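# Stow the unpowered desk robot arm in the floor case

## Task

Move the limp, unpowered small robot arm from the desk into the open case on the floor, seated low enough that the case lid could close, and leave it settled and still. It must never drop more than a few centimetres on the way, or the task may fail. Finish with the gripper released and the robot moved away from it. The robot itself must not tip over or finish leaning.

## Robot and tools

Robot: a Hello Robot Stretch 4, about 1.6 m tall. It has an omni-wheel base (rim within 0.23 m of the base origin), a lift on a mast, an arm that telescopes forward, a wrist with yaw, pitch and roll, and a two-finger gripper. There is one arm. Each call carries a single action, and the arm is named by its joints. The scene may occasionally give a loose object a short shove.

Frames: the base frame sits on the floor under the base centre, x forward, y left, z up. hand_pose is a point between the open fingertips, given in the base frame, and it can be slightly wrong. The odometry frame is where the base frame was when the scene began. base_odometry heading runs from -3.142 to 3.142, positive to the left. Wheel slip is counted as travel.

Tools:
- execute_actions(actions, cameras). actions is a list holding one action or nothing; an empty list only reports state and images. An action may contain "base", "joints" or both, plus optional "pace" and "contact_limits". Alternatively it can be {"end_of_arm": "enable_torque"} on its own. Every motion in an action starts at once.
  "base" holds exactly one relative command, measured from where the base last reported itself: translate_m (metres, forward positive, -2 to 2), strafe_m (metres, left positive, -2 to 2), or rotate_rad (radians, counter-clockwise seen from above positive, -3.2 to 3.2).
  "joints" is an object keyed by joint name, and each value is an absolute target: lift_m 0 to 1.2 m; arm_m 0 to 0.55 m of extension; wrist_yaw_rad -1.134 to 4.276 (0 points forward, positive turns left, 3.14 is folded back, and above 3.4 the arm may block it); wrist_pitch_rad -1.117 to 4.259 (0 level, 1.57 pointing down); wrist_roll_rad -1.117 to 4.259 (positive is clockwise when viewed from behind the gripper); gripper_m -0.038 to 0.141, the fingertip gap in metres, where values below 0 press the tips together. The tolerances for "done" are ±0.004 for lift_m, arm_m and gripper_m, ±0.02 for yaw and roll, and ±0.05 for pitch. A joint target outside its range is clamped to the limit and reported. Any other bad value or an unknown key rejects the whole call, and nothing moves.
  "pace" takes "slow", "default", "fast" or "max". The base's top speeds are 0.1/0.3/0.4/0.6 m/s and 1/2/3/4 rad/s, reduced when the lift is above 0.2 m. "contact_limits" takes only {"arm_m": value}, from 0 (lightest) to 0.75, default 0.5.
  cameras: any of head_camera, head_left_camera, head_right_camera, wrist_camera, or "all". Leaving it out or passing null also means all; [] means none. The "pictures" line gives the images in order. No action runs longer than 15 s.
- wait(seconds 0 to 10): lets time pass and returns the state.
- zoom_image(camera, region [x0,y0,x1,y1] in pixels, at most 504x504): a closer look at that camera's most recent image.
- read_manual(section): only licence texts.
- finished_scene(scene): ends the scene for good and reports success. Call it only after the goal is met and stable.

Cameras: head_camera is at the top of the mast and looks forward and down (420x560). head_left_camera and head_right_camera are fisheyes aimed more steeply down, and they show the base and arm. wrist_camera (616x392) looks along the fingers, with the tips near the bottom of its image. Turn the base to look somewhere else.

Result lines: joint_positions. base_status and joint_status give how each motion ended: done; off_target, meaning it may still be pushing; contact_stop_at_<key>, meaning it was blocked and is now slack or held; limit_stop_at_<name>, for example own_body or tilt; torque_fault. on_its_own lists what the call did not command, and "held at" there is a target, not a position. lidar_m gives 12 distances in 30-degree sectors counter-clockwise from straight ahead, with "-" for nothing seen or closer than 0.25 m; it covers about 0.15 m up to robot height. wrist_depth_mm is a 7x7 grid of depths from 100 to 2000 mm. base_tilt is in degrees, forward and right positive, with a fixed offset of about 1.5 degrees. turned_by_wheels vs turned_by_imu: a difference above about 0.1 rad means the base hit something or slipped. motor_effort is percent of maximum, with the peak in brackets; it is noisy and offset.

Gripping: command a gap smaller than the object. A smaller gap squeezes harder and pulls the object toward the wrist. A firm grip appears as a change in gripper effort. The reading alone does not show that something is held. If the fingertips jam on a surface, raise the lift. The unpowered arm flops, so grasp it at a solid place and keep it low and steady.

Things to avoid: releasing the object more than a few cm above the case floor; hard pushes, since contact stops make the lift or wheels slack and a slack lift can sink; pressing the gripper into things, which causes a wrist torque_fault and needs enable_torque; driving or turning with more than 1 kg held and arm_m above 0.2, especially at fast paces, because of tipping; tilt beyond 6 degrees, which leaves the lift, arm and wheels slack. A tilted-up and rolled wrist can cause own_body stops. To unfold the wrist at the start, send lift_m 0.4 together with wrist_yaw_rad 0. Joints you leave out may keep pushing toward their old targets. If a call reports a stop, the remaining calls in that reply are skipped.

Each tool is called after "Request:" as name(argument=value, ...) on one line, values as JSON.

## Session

Request:
execute_actions(actions=[])

Scene clock: 0.00 s.
base_odometry: x=+0.000 y=+0.000 heading=+0.000 (m, m, rad; odometry frame)
turned_by_wheels: +0.000 (rad since the last result)
turned_by_imu: +0.000 (rad since the last result)
base_tilt: forward=-0.2 right=-0.5 (deg)
lidar_m: 1.55 1.60 2.07 1.37 2.57 2.33 2.17 2.24 1.47 1.40 2.27 1.65
base_status: not commanded
joint_positions: lift_m=+0.240 arm_m=-0.001 wrist_yaw_rad=+3.108 wrist_pitch_rad=+0.018 wrist_roll_rad=-0.011 gripper_m=+0.057
joint_status: not commanded
motor_effort: lift_m=+20 arm_m=-1 wrist_yaw_rad=+2 wrist_pitch_rad=-5 wrist_roll_rad=+1 gripper_m=-2 wheel_0=+0 wheel_1=+0 wheel_2=+0 (%)
hand_pose: x=-0.1149 y=+0.0972 z=+0.4131 quat_wxyz=(+0.017, -0.009, -0.005, +1.000) (m; base frame)
wrist_depth_mm: - 139 - - - - - / - 131 - - - - - / 107 140 236 - - - - / 137 142 - - - - - / - - - - - - - / 1464 1499 198 1499 201 1537 1576 / 1025 960 1008 111 1025 991 1078
pictures: head_camera, head_left_camera, head_right_camera, wrist_camera
Images, in order (width x height): head_camera 420x560, head_left_camera 420x672, head_right_camera 420x672, wrist_camera 616x392.

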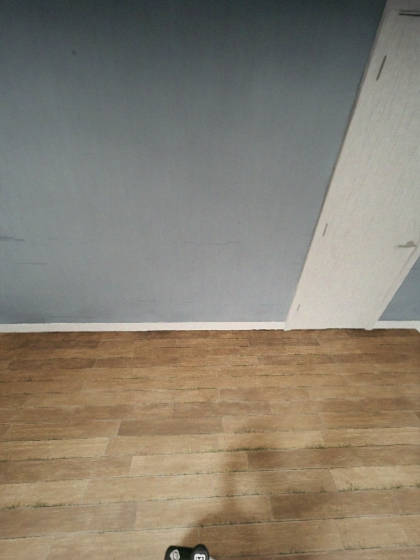

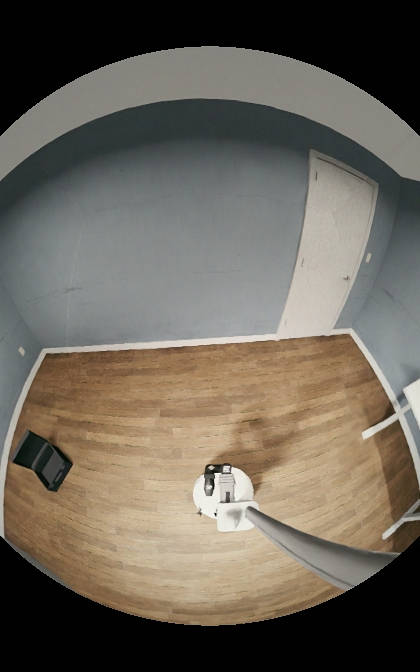

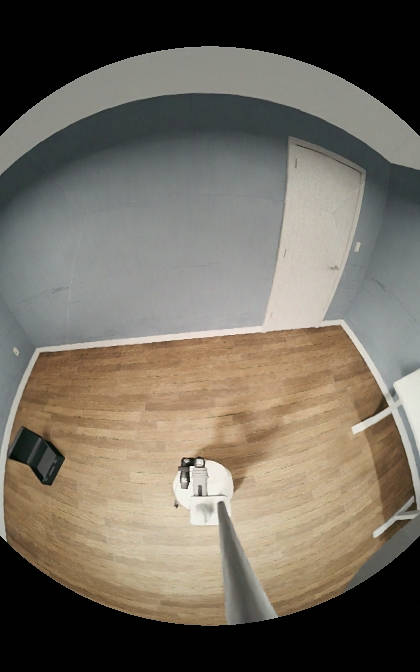

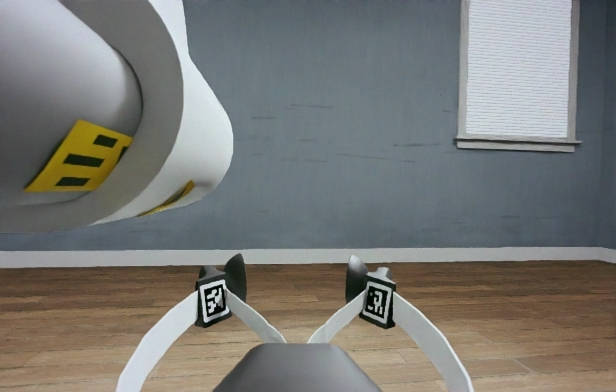

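Request:
execute_actions(actions=[{"base":{"rotate_rad":-1.57},"pace":"max"}], cameras=[])

Request:
execute_actions(actions=[{"base":{"translate_m":0.92},"joints":{"lift_m":1.2,"wrist_yaw_rad":0,"wrist_pitch_rad":1.57,"gripper_m":0.1},"pace":"max"}], cameras=["head_camera"])

Scene clock: 4.23 s.
base_odometry: x=+0.000 y=+0.000 heading=-1.570 (m, m, rad; odometry frame)
turned_by_wheels: -1.570 (rad since the last result)
turned_by_imu: -1.555 (rad since the last result)
base_tilt: forward=-0.1 right=-0.6 (deg)
lidar_m: 1.40 2.25 1.65 1.52 1.61 2.05 1.42 2.56 2.33 2.18 2.20 1.47
base_status: done
joint_positions: lift_m=+0.240 arm_m=+0.000 wrist_yaw_rad=+3.107 wrist_pitch_rad=+0.018 wrist_roll_rad=-0.011 gripper_m=+0.057
joint_status: not commanded
motor_effort: lift_m=+20(20) arm_m=-1(0) wrist_yaw_rad=+2(3) wrist_pitch_rad=-6(7) wrist_roll_rad=+0(1) gripper_m=-3(3) wheel_0=-1(6) wheel_1=-2(13) wheel_2=-1(9) (%)
hand_pose: x=-0.1149 y=+0.0972 z=+0.4131 quat_wxyz=(+0.017, -0.009, -0.005, +1.000) (m; base frame)
wrist_depth_mm: - 139 - - - - 1756 / - 131 - - - - 1756 / 106 140 236 - - - 1756 / 137 141 - - - - 1808 / - - 1921 - - - 1756 / 1464 1464 196 1499 200 1537 1618 / 976 960 1025 111 1025 976 1060
pictures: none
No camera images: the call's "cameras" was empty. Leave "cameras" out to get every camera's image.

Scene clock: 7.37 s.
base_odometry: x=+0.001 y=-0.920 heading=-1.570 (m, m, rad; odometry frame)
turned_by_wheels: +0.000 (rad since the last result)
turned_by_imu: +0.000 (rad since the last result)
base_tilt: forward=-0.3 right=-0.6 (deg)
lidar_m: 0.49 0.47 1.69 1.59 1.66 2.20 2.25 3.26 2.24 2.10 0.76 0.51
base_status: done
joint_positions: lift_m=+1.200 arm_m=+0.000 wrist_yaw_rad=+0.000 wrist_pitch_rad=+1.570 wrist_roll_rad=-0.011 gripper_m=+0.100
joint_status: all done
motor_effort: lift_m=+22(26) arm_m=+0(1) wrist_yaw_rad=+1(5) wrist_pitch_rad=+1(3) wrist_roll_rad=+0(1) gripper_m=-1(3) wheel_0=+0(11) wheel_1=+0(8) wheel_2=+2(12) (%)
hand_pose: x=+0.1706 y=-0.0874 z=+1.0895 quat_wxyz=(+0.707, -0.004, +0.707, +0.004) (m; base frame)
wrist_depth_mm: 1308 1308 1308 1336 1366 1397 1397 / 1308 1336 1336 1366 1366 1366 1366 / 1336 1336 1336 1336 1397 1366 1366 / 1308 1336 1366 1366 1366 1397 1397 / 1308 1336 1118 1118 1336 1366 1397 / 1281 1281 1138 1118 203 1366 1366 / 1308 1336 1366 111 1366 1430 1430
pictures: head_camera
Images, in order (width x height): head_camera 420x560.

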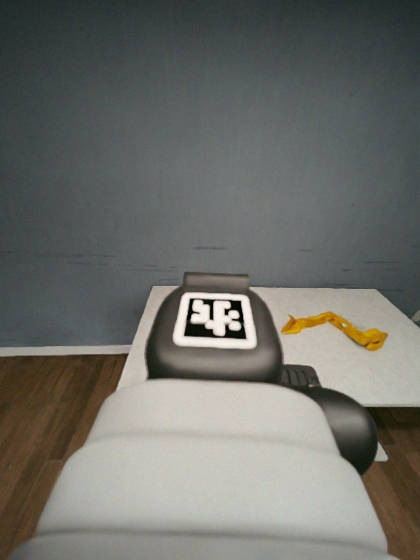

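Request:
execute_actions(actions=[{"base":{"strafe_m":-0.59},"joints":{"lift_m":1.1},"pace":"max"}], cameras=[])

Request:
execute_actions(actions=[{"base":{"translate_m":0.17},"joints":{"arm_m":0.4},"pace":"fast"}], cameras=["wrist_camera"])

Scene clock: 15.30 s.
base_odometry: x=-0.589 y=-0.920 heading=-1.570 (m, m, rad; odometry frame)
turned_by_wheels: +0.000 (rad since the last result)
turned_by_imu: -0.003 (rad since the last result)
base_tilt: forward=-0.3 right=-0.5 (deg)
lidar_m: 0.51 0.55 0.74 2.17 2.25 2.64 2.37 2.36 1.61 1.52 1.55 0.56
base_status: done
joint_positions: lift_m=+1.100 arm_m=+0.000 wrist_yaw_rad=+0.000 wrist_pitch_rad=+1.570 wrist_roll_rad=-0.011 gripper_m=+0.100
joint_status: all done
motor_effort: lift_m=+18(22) arm_m=+0(1) wrist_yaw_rad=+3(3) wrist_pitch_rad=+1(0) wrist_roll_rad=+0(1) gripper_m=+0(0) wheel_0=-1(9) wheel_1=+0(10) wheel_2=+0(0) (%)
hand_pose: x=+0.1706 y=-0.0874 z=+0.9898 quat_wxyz=(+0.707, -0.004, +0.707, +0.004) (m; base frame)
wrist_depth_mm: 1205 1255 1255 1205 1255 1281 1229 / 1229 1229 1229 1255 1229 1255 1281 / 1255 1229 1281 1229 1205 1281 1281 / 1229 1205 1229 1205 1308 1255 1255 / 1205 1205 1008 1025 1255 1308 1281 / 1255 1205 1025 1025 202 1229 1281 / 1182 1229 1229 111 1229 1281 1308
pictures: none
No camera images: the call's "cameras" was empty. Leave "cameras" out to get every camera's image.

Scene clock: 17.23 s.
base_odometry: x=-0.589 y=-1.090 heading=-1.570 (m, m, rad; odometry frame)
turned_by_wheels: +0.000 (rad since the last result)
turned_by_imu: -0.001 (rad since the last result)
base_tilt: forward=-0.2 right=-0.6 (deg)
lidar_m: 0.32 0.36 0.48 2.18 2.25 2.95 2.56 2.36 1.61 1.47 0.53 0.38
base_status: done
joint_positions: lift_m=+1.100 arm_m=+0.399 wrist_yaw_rad=+0.000 wrist_pitch_rad=+1.570 wrist_roll_rad=-0.011 gripper_m=+0.100
joint_status: all done
motor_effort: lift_m=+18(18) arm_m=+5(5) wrist_yaw_rad=+0(1) wrist_pitch_rad=+0(0) wrist_roll_rad=+1(1) gripper_m=-3(0) wheel_0=+0(5) wheel_1=+0(7) wheel_2=+2(11) (%)
hand_pose: x=+0.5704 y=-0.0874 z=+0.9898 quat_wxyz=(+0.707, -0.004, +0.707, +0.004) (m; base frame)
wrist_depth_mm: 484 488 492 496 508 508 512 / 484 442 496 500 508 512 512 / 488 488 500 500 449 508 508 / 484 492 504 504 504 512 512 / 492 496 500 504 504 508 517 / 488 496 496 504 204 512 517 / 492 500 500 111 504 512 517
pictures: wrist_camera
Images, in order (width x height): wrist_camera 616x392.

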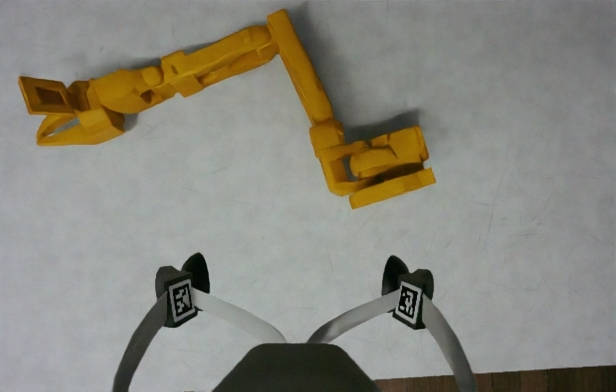

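Request:
execute_actions(actions=[{"base":{"translate_m":0.05},"joints":{"arm_m":0.54,"wrist_roll_rad":-0.42,"lift_m":0.95}}], cameras=[])

Request:
execute_actions(actions=[{"joints":{"lift_m":0.86}}], cameras=["wrist_camera"])

Request:
execute_actions(actions=[{"joints":{"gripper_m":-0.035}}], cameras=[])

Request:
execute_actions(actions=[{"joints":{"lift_m":0.92,"wrist_roll_rad":0},"pace":"slow"}], cameras=["wrist_camera"])

Request:
execute_actions(actions=[{"base":{"translate_m":-1.2},"joints":{"arm_m":0.2}}], cameras=[])

Request:
execute_actions(actions=[{"base":{"rotate_rad":2.85},"joints":{"lift_m":0.5},"pace":"slow"}], cameras=["head_camera","wrist_camera"])

Scene clock: 24.83 s.
base_odometry: x=-0.589 y=-1.141 heading=-1.570 (m, m, rad; odometry frame)
turned_by_wheels: +0.000 (rad since the last result)
turned_by_imu: -0.001 (rad since the last result)
base_tilt: forward=-0.2 right=-0.7 (deg)
lidar_m: 0.29 0.30 0.42 2.18 2.28 2.94 2.57 2.35 1.59 1.49 0.49 0.32
base_status: done
joint_positions: lift_m=+0.950 arm_m=+0.539 wrist_yaw_rad=+0.000 wrist_pitch_rad=+1.570 wrist_roll_rad=-0.420 gripper_m=+0.100
joint_status: all done
motor_effort: lift_m=+17(15) arm_m=+4(12) wrist_yaw_rad=+1(3) wrist_pitch_rad=+1(1) wrist_roll_rad=-1(6) gripper_m=+0(0) wheel_0=+0(6) wheel_1=+1(8) wheel_2=+1(9) (%)
hand_pose: x=+0.7103 y=-0.0874 z=+0.8400 quat_wxyz=(+0.692, -0.147, +0.691, +0.147) (m; base frame)
wrist_depth_mm: 338 340 345 345 349 355 355 / 340 340 347 349 355 355 359 / 340 342 345 349 351 355 357 / 291 289 289 296 353 353 359 / 340 343 347 349 353 355 362 / 343 343 347 279 203 357 359 / 342 347 349 111 355 359 362
pictures: none
No camera images: the call's "cameras" was empty. Leave "cameras" out to get every camera's image.

Scene clock: 26.20 s.
base_odometry: x=-0.589 y=-1.141 heading=-1.570 (m, m, rad; odometry frame)
turned_by_wheels: +0.000 (rad since the last result)
turned_by_imu: +0.000 (rad since the last result)
base_tilt: forward=-0.2 right=-0.6 (deg)
lidar_m: 0.30 0.32 0.42 2.19 2.27 2.95 2.58 2.32 1.58 1.48 0.47 0.33
base_status: not commanded
joint_positions: lift_m=+0.860 arm_m=+0.539 wrist_yaw_rad=+0.000 wrist_pitch_rad=+1.570 wrist_roll_rad=-0.420 gripper_m=+0.100
joint_status: all done
motor_effort: lift_m=+17(17) arm_m=+5(5) wrist_yaw_rad=+1(2) wrist_pitch_rad=+2(2) wrist_roll_rad=+0(0) gripper_m=+0(1) wheel_0=+0(0) wheel_1=+1(1) wheel_2=+1(1) (%)
hand_pose: x=+0.7103 y=-0.0874 z=+0.7500 quat_wxyz=(+0.692, -0.147, +0.691, +0.147) (m; base frame)
wrist_depth_mm: 251 253 255 257 260 260 264 / 250 253 255 259 260 263 266 / 207 254 256 258 262 264 265 / 204 197 196 204 260 265 266 / 253 254 256 200 262 264 266 / 253 255 256 190 204 264 265 / 253 254 256 111 260 265 266
pictures: wrist_camera
Images, in order (width x height): wrist_camera 616x392.

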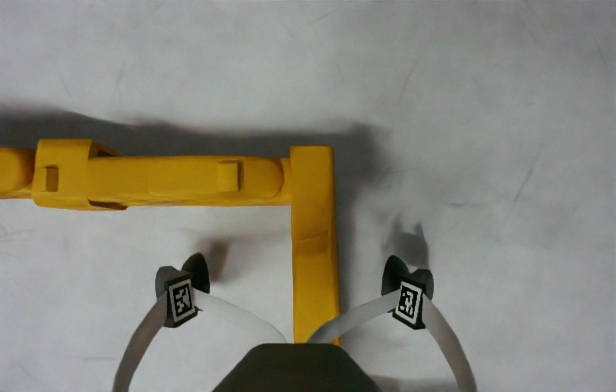

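Scene clock: 28.23 s.
base_odometry: x=-0.589 y=-1.141 heading=-1.570 (m, m, rad; odometry frame)
turned_by_wheels: +0.000 (rad since the last result)
turned_by_imu: -0.001 (rad since the last result)
base_tilt: forward=-0.2 right=-0.5 (deg)
lidar_m: 0.28 0.32 0.42 2.19 2.26 2.90 2.56 2.34 1.59 1.50 0.49 0.30
base_status: not commanded
joint_positions: lift_m=+0.860 arm_m=+0.539 wrist_yaw_rad=+0.000 wrist_pitch_rad=+1.569 wrist_roll_rad=-0.420 gripper_m=-0.034
joint_status: all done
motor_effort: lift_m=+19(19) arm_m=+5(5) wrist_yaw_rad=+1(2) wrist_pitch_rad=+6(1) wrist_roll_rad=+1(2) gripper_m=-28(27) wheel_0=+0(0) wheel_1=+1(1) wheel_2=+1(1) (%)
hand_pose: x=+0.7105 y=-0.0874 z=+0.7498 quat_wxyz=(+0.692, -0.148, +0.691, +0.147) (m; base frame)
wrist_depth_mm: 249 251 254 255 257 262 263 / 250 251 254 257 258 260 264 / 194 250 254 255 258 263 263 / 193 190 186 187 258 262 263 / 250 254 254 185 262 262 266 / 251 252 184 178 187 263 264 / 252 253 255 111 262 263 265
pictures: none
No camera images: the call's "cameras" was empty. Leave "cameras" out to get every camera's image.

Scene clock: 29.60 s.
base_odometry: x=-0.589 y=-1.141 heading=-1.570 (m, m, rad; odometry frame)
turned_by_wheels: +0.000 (rad since the last result)
turned_by_imu: +0.000 (rad since the last result)
base_tilt: forward=-0.2 right=-0.5 (deg)
lidar_m: 0.30 0.31 0.42 2.20 2.26 2.97 2.56 2.33 1.63 1.49 0.47 0.31
base_status: not commanded
joint_positions: lift_m=+0.919 arm_m=+0.539 wrist_yaw_rad=+0.000 wrist_pitch_rad=+1.570 wrist_roll_rad=+0.000 gripper_m=-0.034
joint_status: all done
motor_effort: lift_m=+26(27) arm_m=+5(5) wrist_yaw_rad=+4(3) wrist_pitch_rad=+2(1) wrist_roll_rad=+1(5) gripper_m=-26(26) wheel_0=+0(0) wheel_1=+1(1) wheel_2=+1(1) (%)
hand_pose: x=+0.7104 y=-0.0874 z=+0.8092 quat_wxyz=(+0.707, +0.000, +0.707, +0.000) (m; base frame)
wrist_depth_mm: 307 310 310 314 317 320 322 / 307 310 312 317 315 320 324 / 193 310 314 317 319 324 322 / 195 190 187 187 319 320 325 / 307 312 315 185 320 322 324 / 310 312 183 179 185 324 327 / 310 312 314 111 322 322 325
pictures: wrist_camera
Images, in order (width x height): wrist_camera 616x392.

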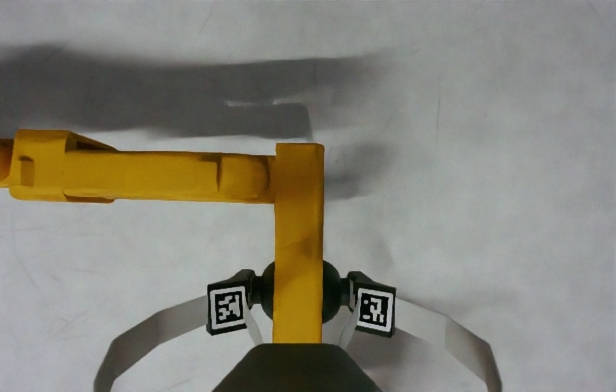

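Scene clock: 35.07 s.
base_odometry: x=-0.590 y=+0.060 heading=-1.570 (m, m, rad; odometry frame)
turned_by_wheels: +0.000 (rad since the last result)
turned_by_imu: -0.002 (rad since the last result)
base_tilt: forward=-0.1 right=-0.6 (deg)
lidar_m: 0.25 0.43 2.28 2.11 2.18 1.42 1.46 2.43 1.69 1.60 1.61 0.25
base_status: done
joint_positions: lift_m=+0.920 arm_m=+0.201 wrist_yaw_rad=+0.000 wrist_pitch_rad=+1.570 wrist_roll_rad=+0.000 gripper_m=-0.034
joint_status: all done
motor_effort: lift_m=+26(26) arm_m=-5(4) wrist_yaw_rad=+3(2) wrist_pitch_rad=-1(5) wrist_roll_rad=+0(1) gripper_m=-26(27) wheel_0=+0(4) wheel_1=+0(5) wheel_2=-1(10) (%)
hand_pose: x=+0.3719 y=-0.0874 z=+0.8093 quat_wxyz=(+0.707, +0.000, +0.707, +0.000) (m; base frame)
wrist_depth_mm: 1008 1042 1042 1060 1060 1060 1078 / 1025 1025 1042 1060 1060 1042 1060 / 193 1042 1060 1042 1078 1078 1078 / 194 189 187 187 1078 1060 1078 / 1042 1042 1042 185 1078 1098 1078 / 1025 1042 183 178 185 1078 1078 / 1025 946 831 111 1098 1078 1078
pictures: none
No camera images: the call's "cameras" was empty. Leave "cameras" out to get every camera's image.

Scene clock: 39.20 s.
base_odometry: x=-0.590 y=+0.060 heading=+1.279 (m, m, rad; odometry frame)
turned_by_wheels: +2.850 (rad since the last result)
turned_by_imu: +2.819 (rad since the last result)
base_tilt: forward=-0.3 right=-0.5 (deg)
lidar_m: 0.41 0.42 2.01 1.59 1.58 1.75 1.51 1.50 1.71 2.15 2.11 0.25
base_status: done
joint_positions: lift_m=+0.500 arm_m=+0.201 wrist_yaw_rad=+0.000 wrist_pitch_rad=+1.570 wrist_roll_rad=+0.000 gripper_m=-0.034
joint_status: all done
motor_effort: lift_m=+19(26) arm_m=-5(5) wrist_yaw_rad=+1(2) wrist_pitch_rad=+3(1) wrist_roll_rad=+0(1) gripper_m=-28(27) wheel_0=-2(7) wheel_1=-1(7) wheel_2=-2(8) (%)
hand_pose: x=+0.3720 y=-0.0874 z=+0.3898 quat_wxyz=(+0.707, +0.000, +0.707, +0.000) (m; base frame)
wrist_depth_mm: 609 609 621 627 627 634 634 / 603 621 621 621 627 634 647 / 193 615 615 627 634 634 634 / 194 190 186 187 634 634 634 / 609 615 615 185 634 640 647 / 609 621 183 179 185 634 647 / 609 544 508 111 634 640 640
pictures: head_camera, wrist_camera
Images, in order (width x height): head_camera 420x560, wrist_camera 616x392.

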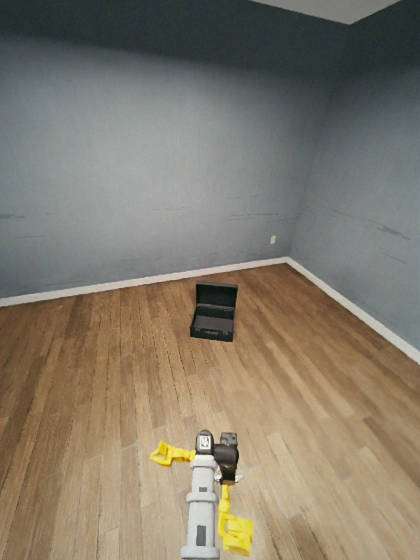

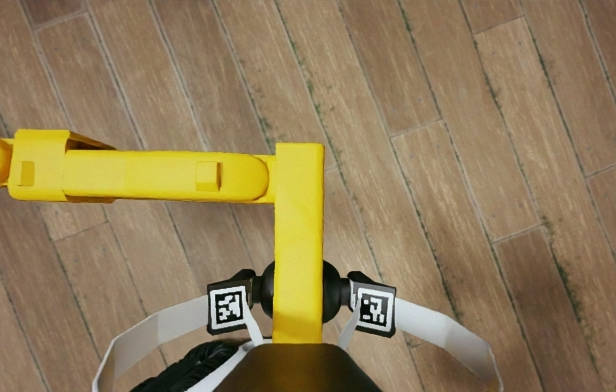

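Request:
execute_actions(actions=[{"base":{"rotate_rad":-0.15},"joints":{"wrist_pitch_rad":1.1},"pace":"slow"}], cameras=[])

Request:
execute_actions(actions=[{"base":{"strafe_m":0.18}}], cameras=["wrist_camera"])

Request:
execute_actions(actions=[{"base":{"translate_m":0.7}}], cameras=["head_camera","wrist_camera"])

Scene clock: 45.40 s.
base_odometry: x=-0.590 y=+0.060 heading=+1.130 (m, m, rad; odometry frame)
turned_by_wheels: -0.150 (rad since the last result)
turned_by_imu: -0.149 (rad since the last result)
base_tilt: forward=-0.3 right=-0.6 (deg)
lidar_m: 0.37 0.54 2.25 1.65 1.59 1.68 1.56 1.48 1.61 2.22 2.13 0.33
base_status: done
joint_positions: lift_m=+0.500 arm_m=+0.201 wrist_yaw_rad=+0.000 wrist_pitch_rad=+1.105 wrist_roll_rad=-0.001 gripper_m=-0.034
joint_status: all done
motor_effort: lift_m=+19(19) arm_m=-4(5) wrist_yaw_rad=+2(3) wrist_pitch_rad=-12(16) wrist_roll_rad=+3(3) gripper_m=-27(27) wheel_0=+0(6) wheel_1=+2(4) wheel_2=+2(7) (%)
hand_pose: x=+0.5013 y=-0.0874 z=+0.4205 quat_wxyz=(+0.851, +0.000, +0.525, +0.000) (m; base frame)
wrist_depth_mm: 891 904 946 960 946 960 976 / 831 842 854 854 866 866 904 / 199 768 778 778 788 809 809 / 188 187 186 189 741 750 759 / 668 668 683 185 691 676 691 / 621 634 184 179 186 640 654 / 585 574 609 111 603 591 621
pictures: none
No camera images: the call's "cameras" was empty. Leave "cameras" out to get every camera's image.

Scene clock: 47.27 s.
base_odometry: x=-0.753 y=+0.136 heading=+1.130 (m, m, rad; odometry frame)
turned_by_wheels: +0.000 (rad since the last result)
turned_by_imu: +0.000 (rad since the last result)
base_tilt: forward=-0.2 right=-0.6 (deg)
lidar_m: 0.36 0.48 2.02 1.51 1.43 1.51 1.61 1.59 1.68 2.38 2.27 0.33
base_status: done
joint_positions: lift_m=+0.500 arm_m=+0.201 wrist_yaw_rad=+0.000 wrist_pitch_rad=+1.105 wrist_roll_rad=-0.001 gripper_m=-0.034
joint_status: not commanded
motor_effort: lift_m=+19(19) arm_m=-5(4) wrist_yaw_rad=+1(1) wrist_pitch_rad=-13(13) wrist_roll_rad=+3(3) gripper_m=-30(28) wheel_0=+0(6) wheel_1=+1(9) wheel_2=+0(2) (%)
hand_pose: x=+0.5014 y=-0.0874 z=+0.4205 quat_wxyz=(+0.851, +0.000, +0.525, +0.000) (m; base frame)
wrist_depth_mm: 917 891 931 946 931 991 960 / 820 842 842 842 854 878 878 / 199 778 778 788 798 798 820 / 188 187 187 189 741 741 759 / 661 676 683 185 676 691 699 / 621 634 183 179 186 647 647 / 585 580 591 111 603 597 615
pictures: wrist_camera
Images, in order (width x height): wrist_camera 616x392.

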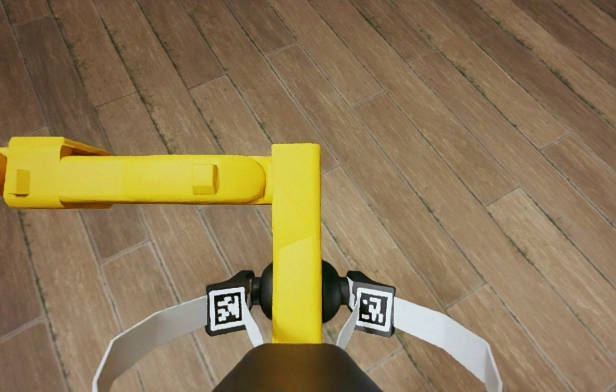

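Scene clock: 51.07 s.
base_odometry: x=-0.454 y=+0.769 heading=+1.130 (m, m, rad; odometry frame)
turned_by_wheels: +0.000 (rad since the last result)
turned_by_imu: -0.001 (rad since the last result)
base_tilt: forward=-0.2 right=-0.5 (deg)
lidar_m: 0.37 0.54 1.81 1.84 1.77 1.89 2.59 2.20 2.72 2.03 1.93 0.32
base_status: done
joint_positions: lift_m=+0.500 arm_m=+0.201 wrist_yaw_rad=+0.000 wrist_pitch_rad=+1.105 wrist_roll_rad=-0.001 gripper_m=-0.034
joint_status: not commanded
motor_effort: lift_m=+20(20) arm_m=-5(4) wrist_yaw_rad=+3(1) wrist_pitch_rad=-9(13) wrist_roll_rad=+3(3) gripper_m=-27(28) wheel_0=-1(8) wheel_1=+2(7) wheel_2=-1(10) (%)
hand_pose: x=+0.5014 y=-0.0874 z=+0.4205 quat_wxyz=(+0.851, +0.000, +0.525, +0.000) (m; base frame)
wrist_depth_mm: 917 691 699 707 931 960 946 / 831 768 778 798 854 866 891 / 198 699 750 750 788 788 820 / 188 187 187 189 732 750 750 / 676 668 691 186 683 691 707 / 627 627 183 179 186 647 647 / 591 580 597 111 603 597 621
pictures: head_camera, wrist_camera
Images, in order (width x height): head_camera 420x560, wrist_camera 616x392.

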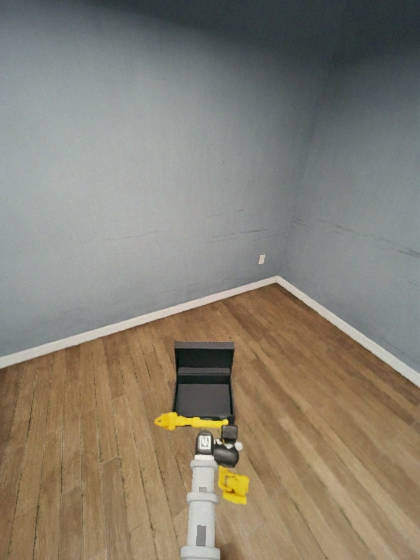

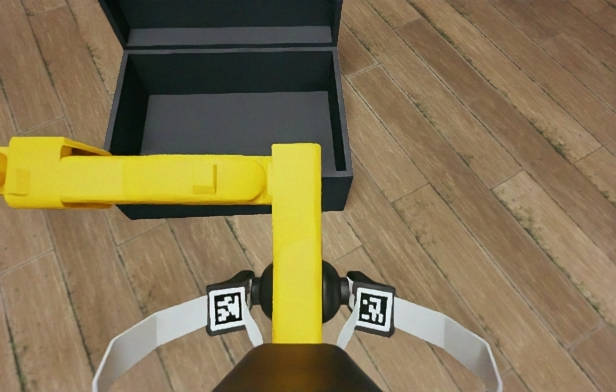

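Request:
execute_actions(actions=[{"base":{"strafe_m":0.025},"joints":{"wrist_pitch_rad":0.85},"pace":"slow"}], cameras=[])

Request:
wait(seconds=2)

Scene clock: 54.63 s.
base_odometry: x=-0.477 y=+0.780 heading=+1.130 (m, m, rad; odometry frame)
turned_by_wheels: +0.000 (rad since the last result)
turned_by_imu: -0.001 (rad since the last result)
base_tilt: forward=-0.2 right=-0.7 (deg)
lidar_m: 0.47 1.68 1.80 1.82 1.75 1.83 2.57 2.20 2.77 2.05 1.94 0.41
base_status: done
joint_positions: lift_m=+0.500 arm_m=+0.201 wrist_yaw_rad=+0.000 wrist_pitch_rad=+0.856 wrist_roll_rad=-0.001 gripper_m=-0.034
joint_status: all done
motor_effort: lift_m=+21(21) arm_m=-5(4) wrist_yaw_rad=+3(6) wrist_pitch_rad=-15(21) wrist_roll_rad=+4(7) gripper_m=-26(30) wheel_0=+1(8) wheel_1=+1(7) wheel_2=-2(2) (%)
hand_pose: x=+0.5608 y=-0.0874 z=+0.4602 quat_wxyz=(+0.910, +0.000, +0.415, +0.000) (m; base frame)
wrist_depth_mm: 1160 591 603 609 1499 1499 1430 / 1138 691 691 691 1182 1229 1255 / 991 931 768 778 1008 1042 1078 / 842 842 198 185 891 904 904 / 768 691 165 171 798 809 798 / 691 187 180 181 185 723 723 / 229 201 634 111 647 640 654
pictures: none
No camera images: the call's "cameras" was empty. Leave "cameras" out to get every camera's image.

Scene clock: 56.63 s.
base_odometry: x=-0.477 y=+0.780 heading=+1.130 (m, m, rad; odometry frame)
turned_by_wheels: +0.000 (rad since the last result)
turned_by_imu: -0.001 (rad since the last result)
base_tilt: forward=-0.2 right=-0.6 (deg)
lidar_m: 0.43 1.70 1.78 1.82 1.75 1.84 2.59 2.21 2.75 2.04 1.96 0.44
base_status: done
joint_positions: lift_m=+0.500 arm_m=+0.201 wrist_yaw_rad=+0.000 wrist_pitch_rad=+0.856 wrist_roll_rad=-0.001 gripper_m=-0.034
joint_status: all done
motor_effort: lift_m=+21(21) arm_m=-5(4) wrist_yaw_rad=+1(6) wrist_pitch_rad=-17(21) wrist_roll_rad=+4(7) gripper_m=-28(30) wheel_0=+1(8) wheel_1=+1(7) wheel_2=-2(2) (%)
hand_pose: x=+0.5608 y=-0.0874 z=+0.4602 quat_wxyz=(+0.910, +0.000, +0.415, +0.000) (m; base frame)
wrist_depth_mm: 1160 591 609 621 1464 1464 1430 / 1138 699 683 691 1229 1205 1255 / 991 946 759 759 1042 1025 1060 / 866 831 199 185 878 904 931 / 768 707 166 171 809 788 820 / 691 187 180 181 186 715 732 / 243 202 640 111 654 627 654
wait: 2.00 s; at rest by 0.27 s
pictures: head_camera, head_left_camera, head_right_camera, wrist_camera
Images, in order (width x height): head_camera 420x560, head_left_camera 420x672, head_right_camera 420x672, wrist_camera 616x392.

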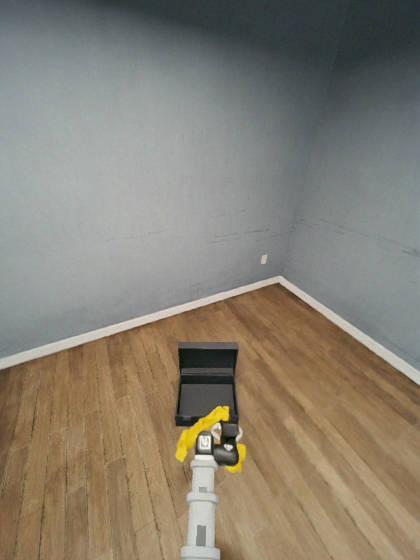

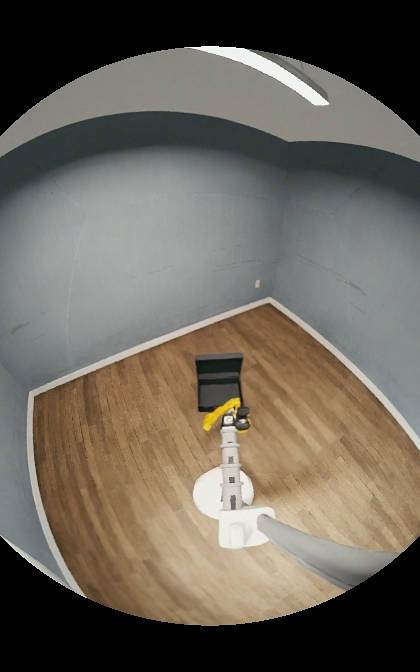

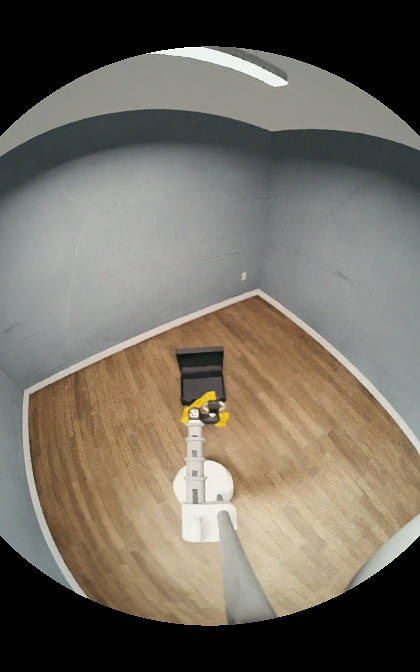

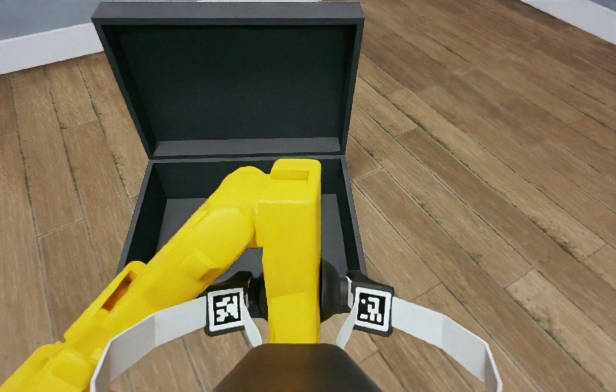

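Case is ~0.09 farther than before.

Request:
execute_actions(actions=[{"base":{"translate_m":0.29},"joints":{"wrist_pitch_rad":1.6,"arm_m":0.43,"lift_m":0.42},"pace":"slow"}], cameras=["head_camera","wrist_camera"])

Request:
zoom_image(camera="head_camera", region=[130,360,300,520])

Scene clock: 64.70 s.
base_odometry: x=-0.353 y=+1.042 heading=+1.130 (m, m, rad; odometry frame)
turned_by_wheels: +0.000 (rad since the last result)
turned_by_imu: -0.002 (rad since the last result)
base_tilt: forward=-0.2 right=-0.6 (deg)
lidar_m: 0.41 0.42 1.53 1.94 1.89 2.01 2.75 2.48 2.57 1.88 1.82 0.43
base_status: done
joint_positions: lift_m=+0.420 arm_m=+0.429 wrist_yaw_rad=+0.000 wrist_pitch_rad=+1.598 wrist_roll_rad=+0.000 gripper_m=-0.034
joint_status: all done
motor_effort: lift_m=+19(22) arm_m=+5(4) wrist_yaw_rad=+2(3) wrist_pitch_rad=+7(12) wrist_roll_rad=+1(4) gripper_m=-30(29) wheel_0=+3(6) wheel_1=+2(5) wheel_2=-2(8) (%)
hand_pose: x=+0.5922 y=-0.0874 z=+0.3099 quat_wxyz=(+0.697, +0.000, +0.717, +0.000) (m; base frame)
wrist_depth_mm: 242 246 253 258 267 197 539 / 362 382 382 387 368 539 549 / 389 399 436 399 504 544 549 / 452 512 191 181 521 549 554 / 445 512 164 167 521 554 554 / 439 190 179 181 185 559 559 / 219 212 449 111 521 559 559
pictures: head_camera, wrist_camera
Images, in order (width x height): head_camera 420x560, wrist_camera 616x392.

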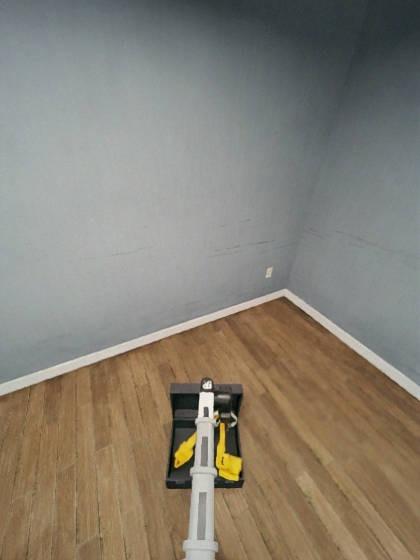

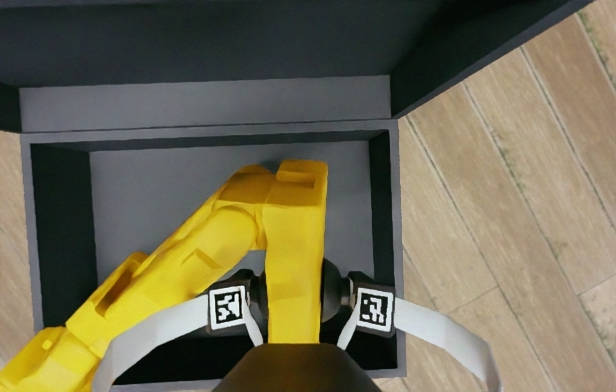

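Region (130, 360, 300, 520) of head_camera's 420x560 image, scaled by 2.965, with more detail than that image has; it fills the top 474 rows of this view, and the rest is white.

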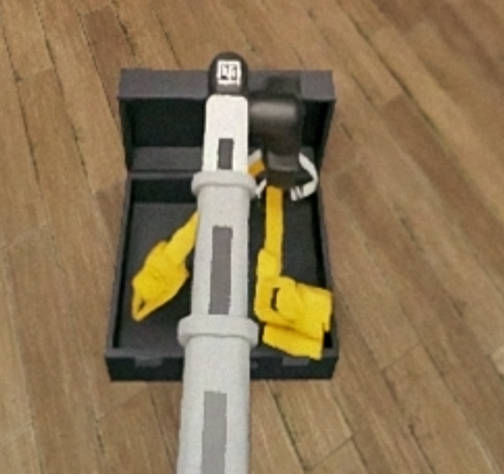

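Request:
execute_actions(actions=[{"base":{"strafe_m":0.02},"joints":{"lift_m":0.34,"arm_m":0.452,"wrist_pitch_rad":1.57},"pace":"slow"}], cameras=[])

Request:
execute_actions(actions=[{"joints":{"lift_m":0.17},"pace":"slow"}], cameras=["head_camera","wrist_camera"])

Request:
zoom_image(camera="head_camera", region=[130,360,300,520])

Scene clock: 69.57 s.
base_odometry: x=-0.371 y=+1.051 heading=+1.130 (m, m, rad; odometry frame)
turned_by_wheels: +0.000 (rad since the last result)
turned_by_imu: -0.001 (rad since the last result)
base_tilt: forward=-0.2 right=-0.5 (deg)
lidar_m: 0.40 0.43 1.52 1.92 1.88 1.96 2.76 2.46 2.59 1.91 1.85 0.43
base_status: done
joint_positions: lift_m=+0.340 arm_m=+0.451 wrist_yaw_rad=+0.000 wrist_pitch_rad=+1.568 wrist_roll_rad=+0.000 gripper_m=-0.034
joint_status: all done
motor_effort: lift_m=+19(17) arm_m=+5(1) wrist_yaw_rad=+1(2) wrist_pitch_rad=+7(7) wrist_roll_rad=+1(1) gripper_m=-28(30) wheel_0=-1(3) wheel_1=+3(7) wheel_2=+0(1) (%)
hand_pose: x=+0.6228 y=-0.0874 z=+0.2298 quat_wxyz=(+0.708, +0.000, +0.706, +0.000) (m; base frame)
wrist_depth_mm: 172 176 180 184 190 194 177 / 254 260 271 281 291 236 186 / 304 309 309 312 315 469 466 / 364 427 192 181 433 466 469 / 379 427 164 167 436 473 473 / 355 189 180 182 187 473 466 / 219 224 430 111 439 473 477
pictures: none
No camera images: the call's "cameras" was empty. Leave "cameras" out to get every camera's image.

Scene clock: 71.73 s.
base_odometry: x=-0.371 y=+1.051 heading=+1.130 (m, m, rad; odometry frame)
turned_by_wheels: +0.000 (rad since the last result)
turned_by_imu: -0.001 (rad since the last result)
base_tilt: forward=-0.2 right=-0.5 (deg)
lidar_m: 0.41 0.40 1.49 1.92 1.87 1.96 2.73 2.48 2.56 1.92 1.81 0.46
base_status: not commanded
joint_positions: lift_m=+0.170 arm_m=+0.451 wrist_yaw_rad=+0.001 wrist_pitch_rad=+1.569 wrist_roll_rad=-0.001 gripper_m=-0.034
joint_status: all done
motor_effort: lift_m=+17(17) arm_m=+3(5) wrist_yaw_rad=-2(6) wrist_pitch_rad=+3(23) wrist_roll_rad=+3(4) gripper_m=-27(27) wheel_0=-1(1) wheel_1=+2(3) wheel_2=+1(1) (%)
hand_pose: x=+0.6228 y=-0.0874 z=+0.0599 quat_wxyz=(+0.708, -0.001, +0.707, +0.001) (m; base frame)
wrist_depth_mm: 138 138 139 141 142 143 144 / 138 139 140 142 143 143 144 / 151 161 172 185 199 208 179 / 257 258 187 186 266 242 181 / 257 259 227 186 266 244 183 / 258 193 184 182 186 233 181 / 200 260 263 111 267 209 182
pictures: head_camera, wrist_camera
Images, in order (width x height): head_camera 420x560, wrist_camera 616x392.

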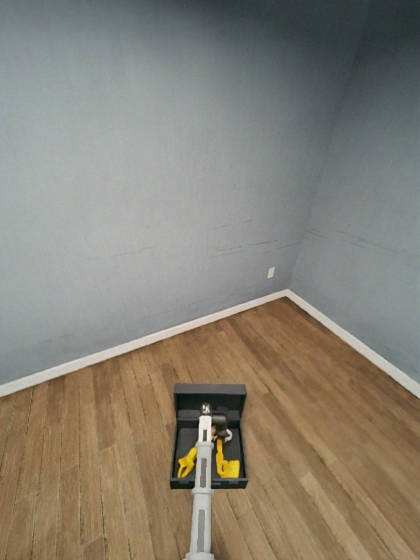

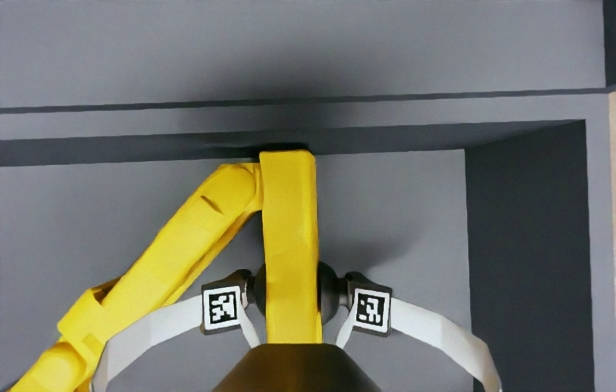

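Region (130, 360, 300, 520) of head_camera's 420x560 image, scaled by 2.965, with more detail than that image has; it fills the top 474 rows of this view, and the rest is white.

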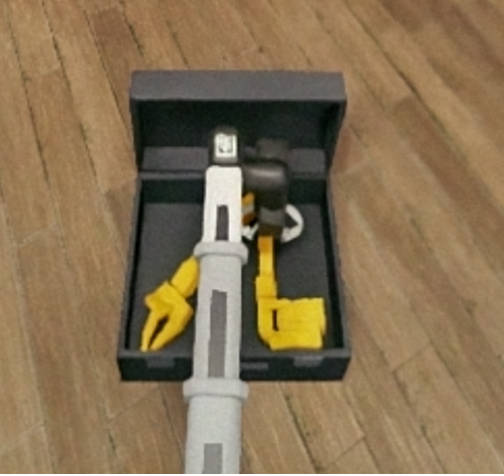

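Request:
execute_actions(actions=[{"joints":{"gripper_m":0.04}}], cameras=[])

Request:
execute_actions(actions=[{"joints":{"lift_m":0.29}}], cameras=[])

Request:
execute_actions(actions=[{"base":{"translate_m":-0.2},"joints":{"arm_m":0.1,"lift_m":0.4},"pace":"fast"}], cameras=["head_camera"])

Request:
finished_scene(scene=2)

Scene clock: 77.40 s.
base_odometry: x=-0.371 y=+1.051 heading=+1.130 (m, m, rad; odometry frame)
turned_by_wheels: +0.000 (rad since the last result)
turned_by_imu: -0.001 (rad since the last result)
base_tilt: forward=-0.2 right=-0.6 (deg)
lidar_m: 0.41 0.41 1.50 1.93 1.87 1.97 2.74 2.48 2.57 1.90 1.83 0.44
base_status: not commanded
joint_positions: lift_m=+0.170 arm_m=+0.451 wrist_yaw_rad=+0.000 wrist_pitch_rad=+1.570 wrist_roll_rad=+0.000 gripper_m=+0.040
joint_status: all done
motor_effort: lift_m=+17(17) arm_m=+3(3) wrist_yaw_rad=+0(2) wrist_pitch_rad=+1(1) wrist_roll_rad=+2(3) gripper_m=-4(26) wheel_0=-1(1) wheel_1=+2(2) wheel_2=+1(0) (%)
hand_pose: x=+0.6227 y=-0.0874 z=+0.0599 quat_wxyz=(+0.707, +0.000, +0.707, +0.000) (m; base frame)
wrist_depth_mm: 138 139 140 141 142 143 145 / 138 140 141 142 143 144 144 / 151 160 171 184 199 208 179 / 257 260 206 211 266 243 181 / 257 259 220 228 267 247 183 / 259 205 196 194 202 250 181 / 206 207 264 111 266 236 182
pictures: none
No camera images: the call's "cameras" was empty. Leave "cameras" out to get every camera's image.

Scene clock: 78.93 s.
base_odometry: x=-0.371 y=+1.051 heading=+1.130 (m, m, rad; odometry frame)
turned_by_wheels: +0.000 (rad since the last result)
turned_by_imu: +0.000 (rad since the last result)
base_tilt: forward=-0.1 right=-0.6 (deg)
lidar_m: 0.44 0.44 1.48 1.93 1.88 1.96 2.75 2.48 2.60 1.92 1.83 0.45
base_status: not commanded
joint_positions: lift_m=+0.290 arm_m=+0.451 wrist_yaw_rad=+0.000 wrist_pitch_rad=+1.570 wrist_roll_rad=+0.000 gripper_m=+0.040
joint_status: all done
motor_effort: lift_m=+23(26) arm_m=+3(3) wrist_yaw_rad=+2(0) wrist_pitch_rad=+0(2) wrist_roll_rad=+2(2) gripper_m=-5(5) wheel_0=-1(1) wheel_1=+2(2) wheel_2=+1(0) (%)
hand_pose: x=+0.6227 y=-0.0874 z=+0.1795 quat_wxyz=(+0.707, +0.000, +0.707, +0.000) (m; base frame)
wrist_depth_mm: 171 175 179 182 187 191 176 / 251 256 258 260 265 237 178 / 256 259 259 263 273 277 421 / 362 379 379 347 387 418 424 / 375 379 324 324 389 415 424 / 375 336 196 312 203 413 421 / 338 315 382 111 340 418 418
pictures: none
No camera images: the call's "cameras" was empty. Leave "cameras" out to get every camera's image.

Scene clock: 80.73 s.
base_odometry: x=-0.457 y=+0.870 heading=+1.130 (m, m, rad; odometry frame)
turned_by_wheels: +0.000 (rad since the last result)
turned_by_imu: -0.001 (rad since the last result)
base_tilt: forward=-0.2 right=-0.6 (deg)
lidar_m: 0.61 1.59 1.67 1.82 1.78 1.85 2.58 2.29 2.71 1.99 1.94 0.65
base_status: done
joint_positions: lift_m=+0.400 arm_m=+0.101 wrist_yaw_rad=+0.000 wrist_pitch_rad=+1.570 wrist_roll_rad=+0.000 gripper_m=+0.040
joint_status: all done
motor_effort: lift_m=+23(27) arm_m=-5(5) wrist_yaw_rad=+2(1) wrist_pitch_rad=+2(0) wrist_roll_rad=+1(1) gripper_m=-3(7) wheel_0=+1(10) wheel_1=-1(7) wheel_2=-2(13) (%)
hand_pose: x=+0.2718 y=-0.0874 z=+0.2895 quat_wxyz=(+0.707, +0.000, +0.707, +0.000) (m; base frame)
wrist_depth_mm: 512 512 517 525 530 530 530 / 512 512 517 521 525 530 535 / 508 508 521 521 525 535 530 / 508 517 521 521 525 530 535 / 512 517 517 525 525 535 535 / 512 521 196 473 203 530 539 / 517 312 314 111 525 535 539
pictures: head_camera
Images, in order (width x height): head_camera 420x560.

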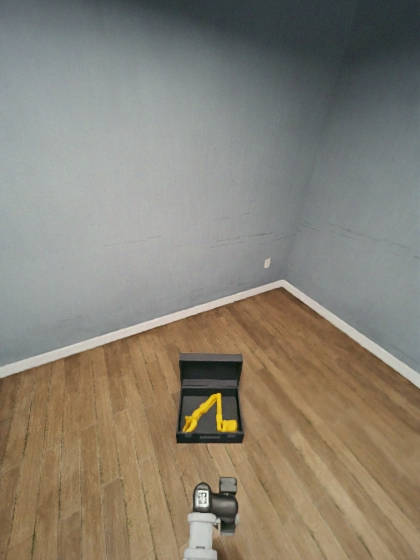

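The scene is finished: the task was done.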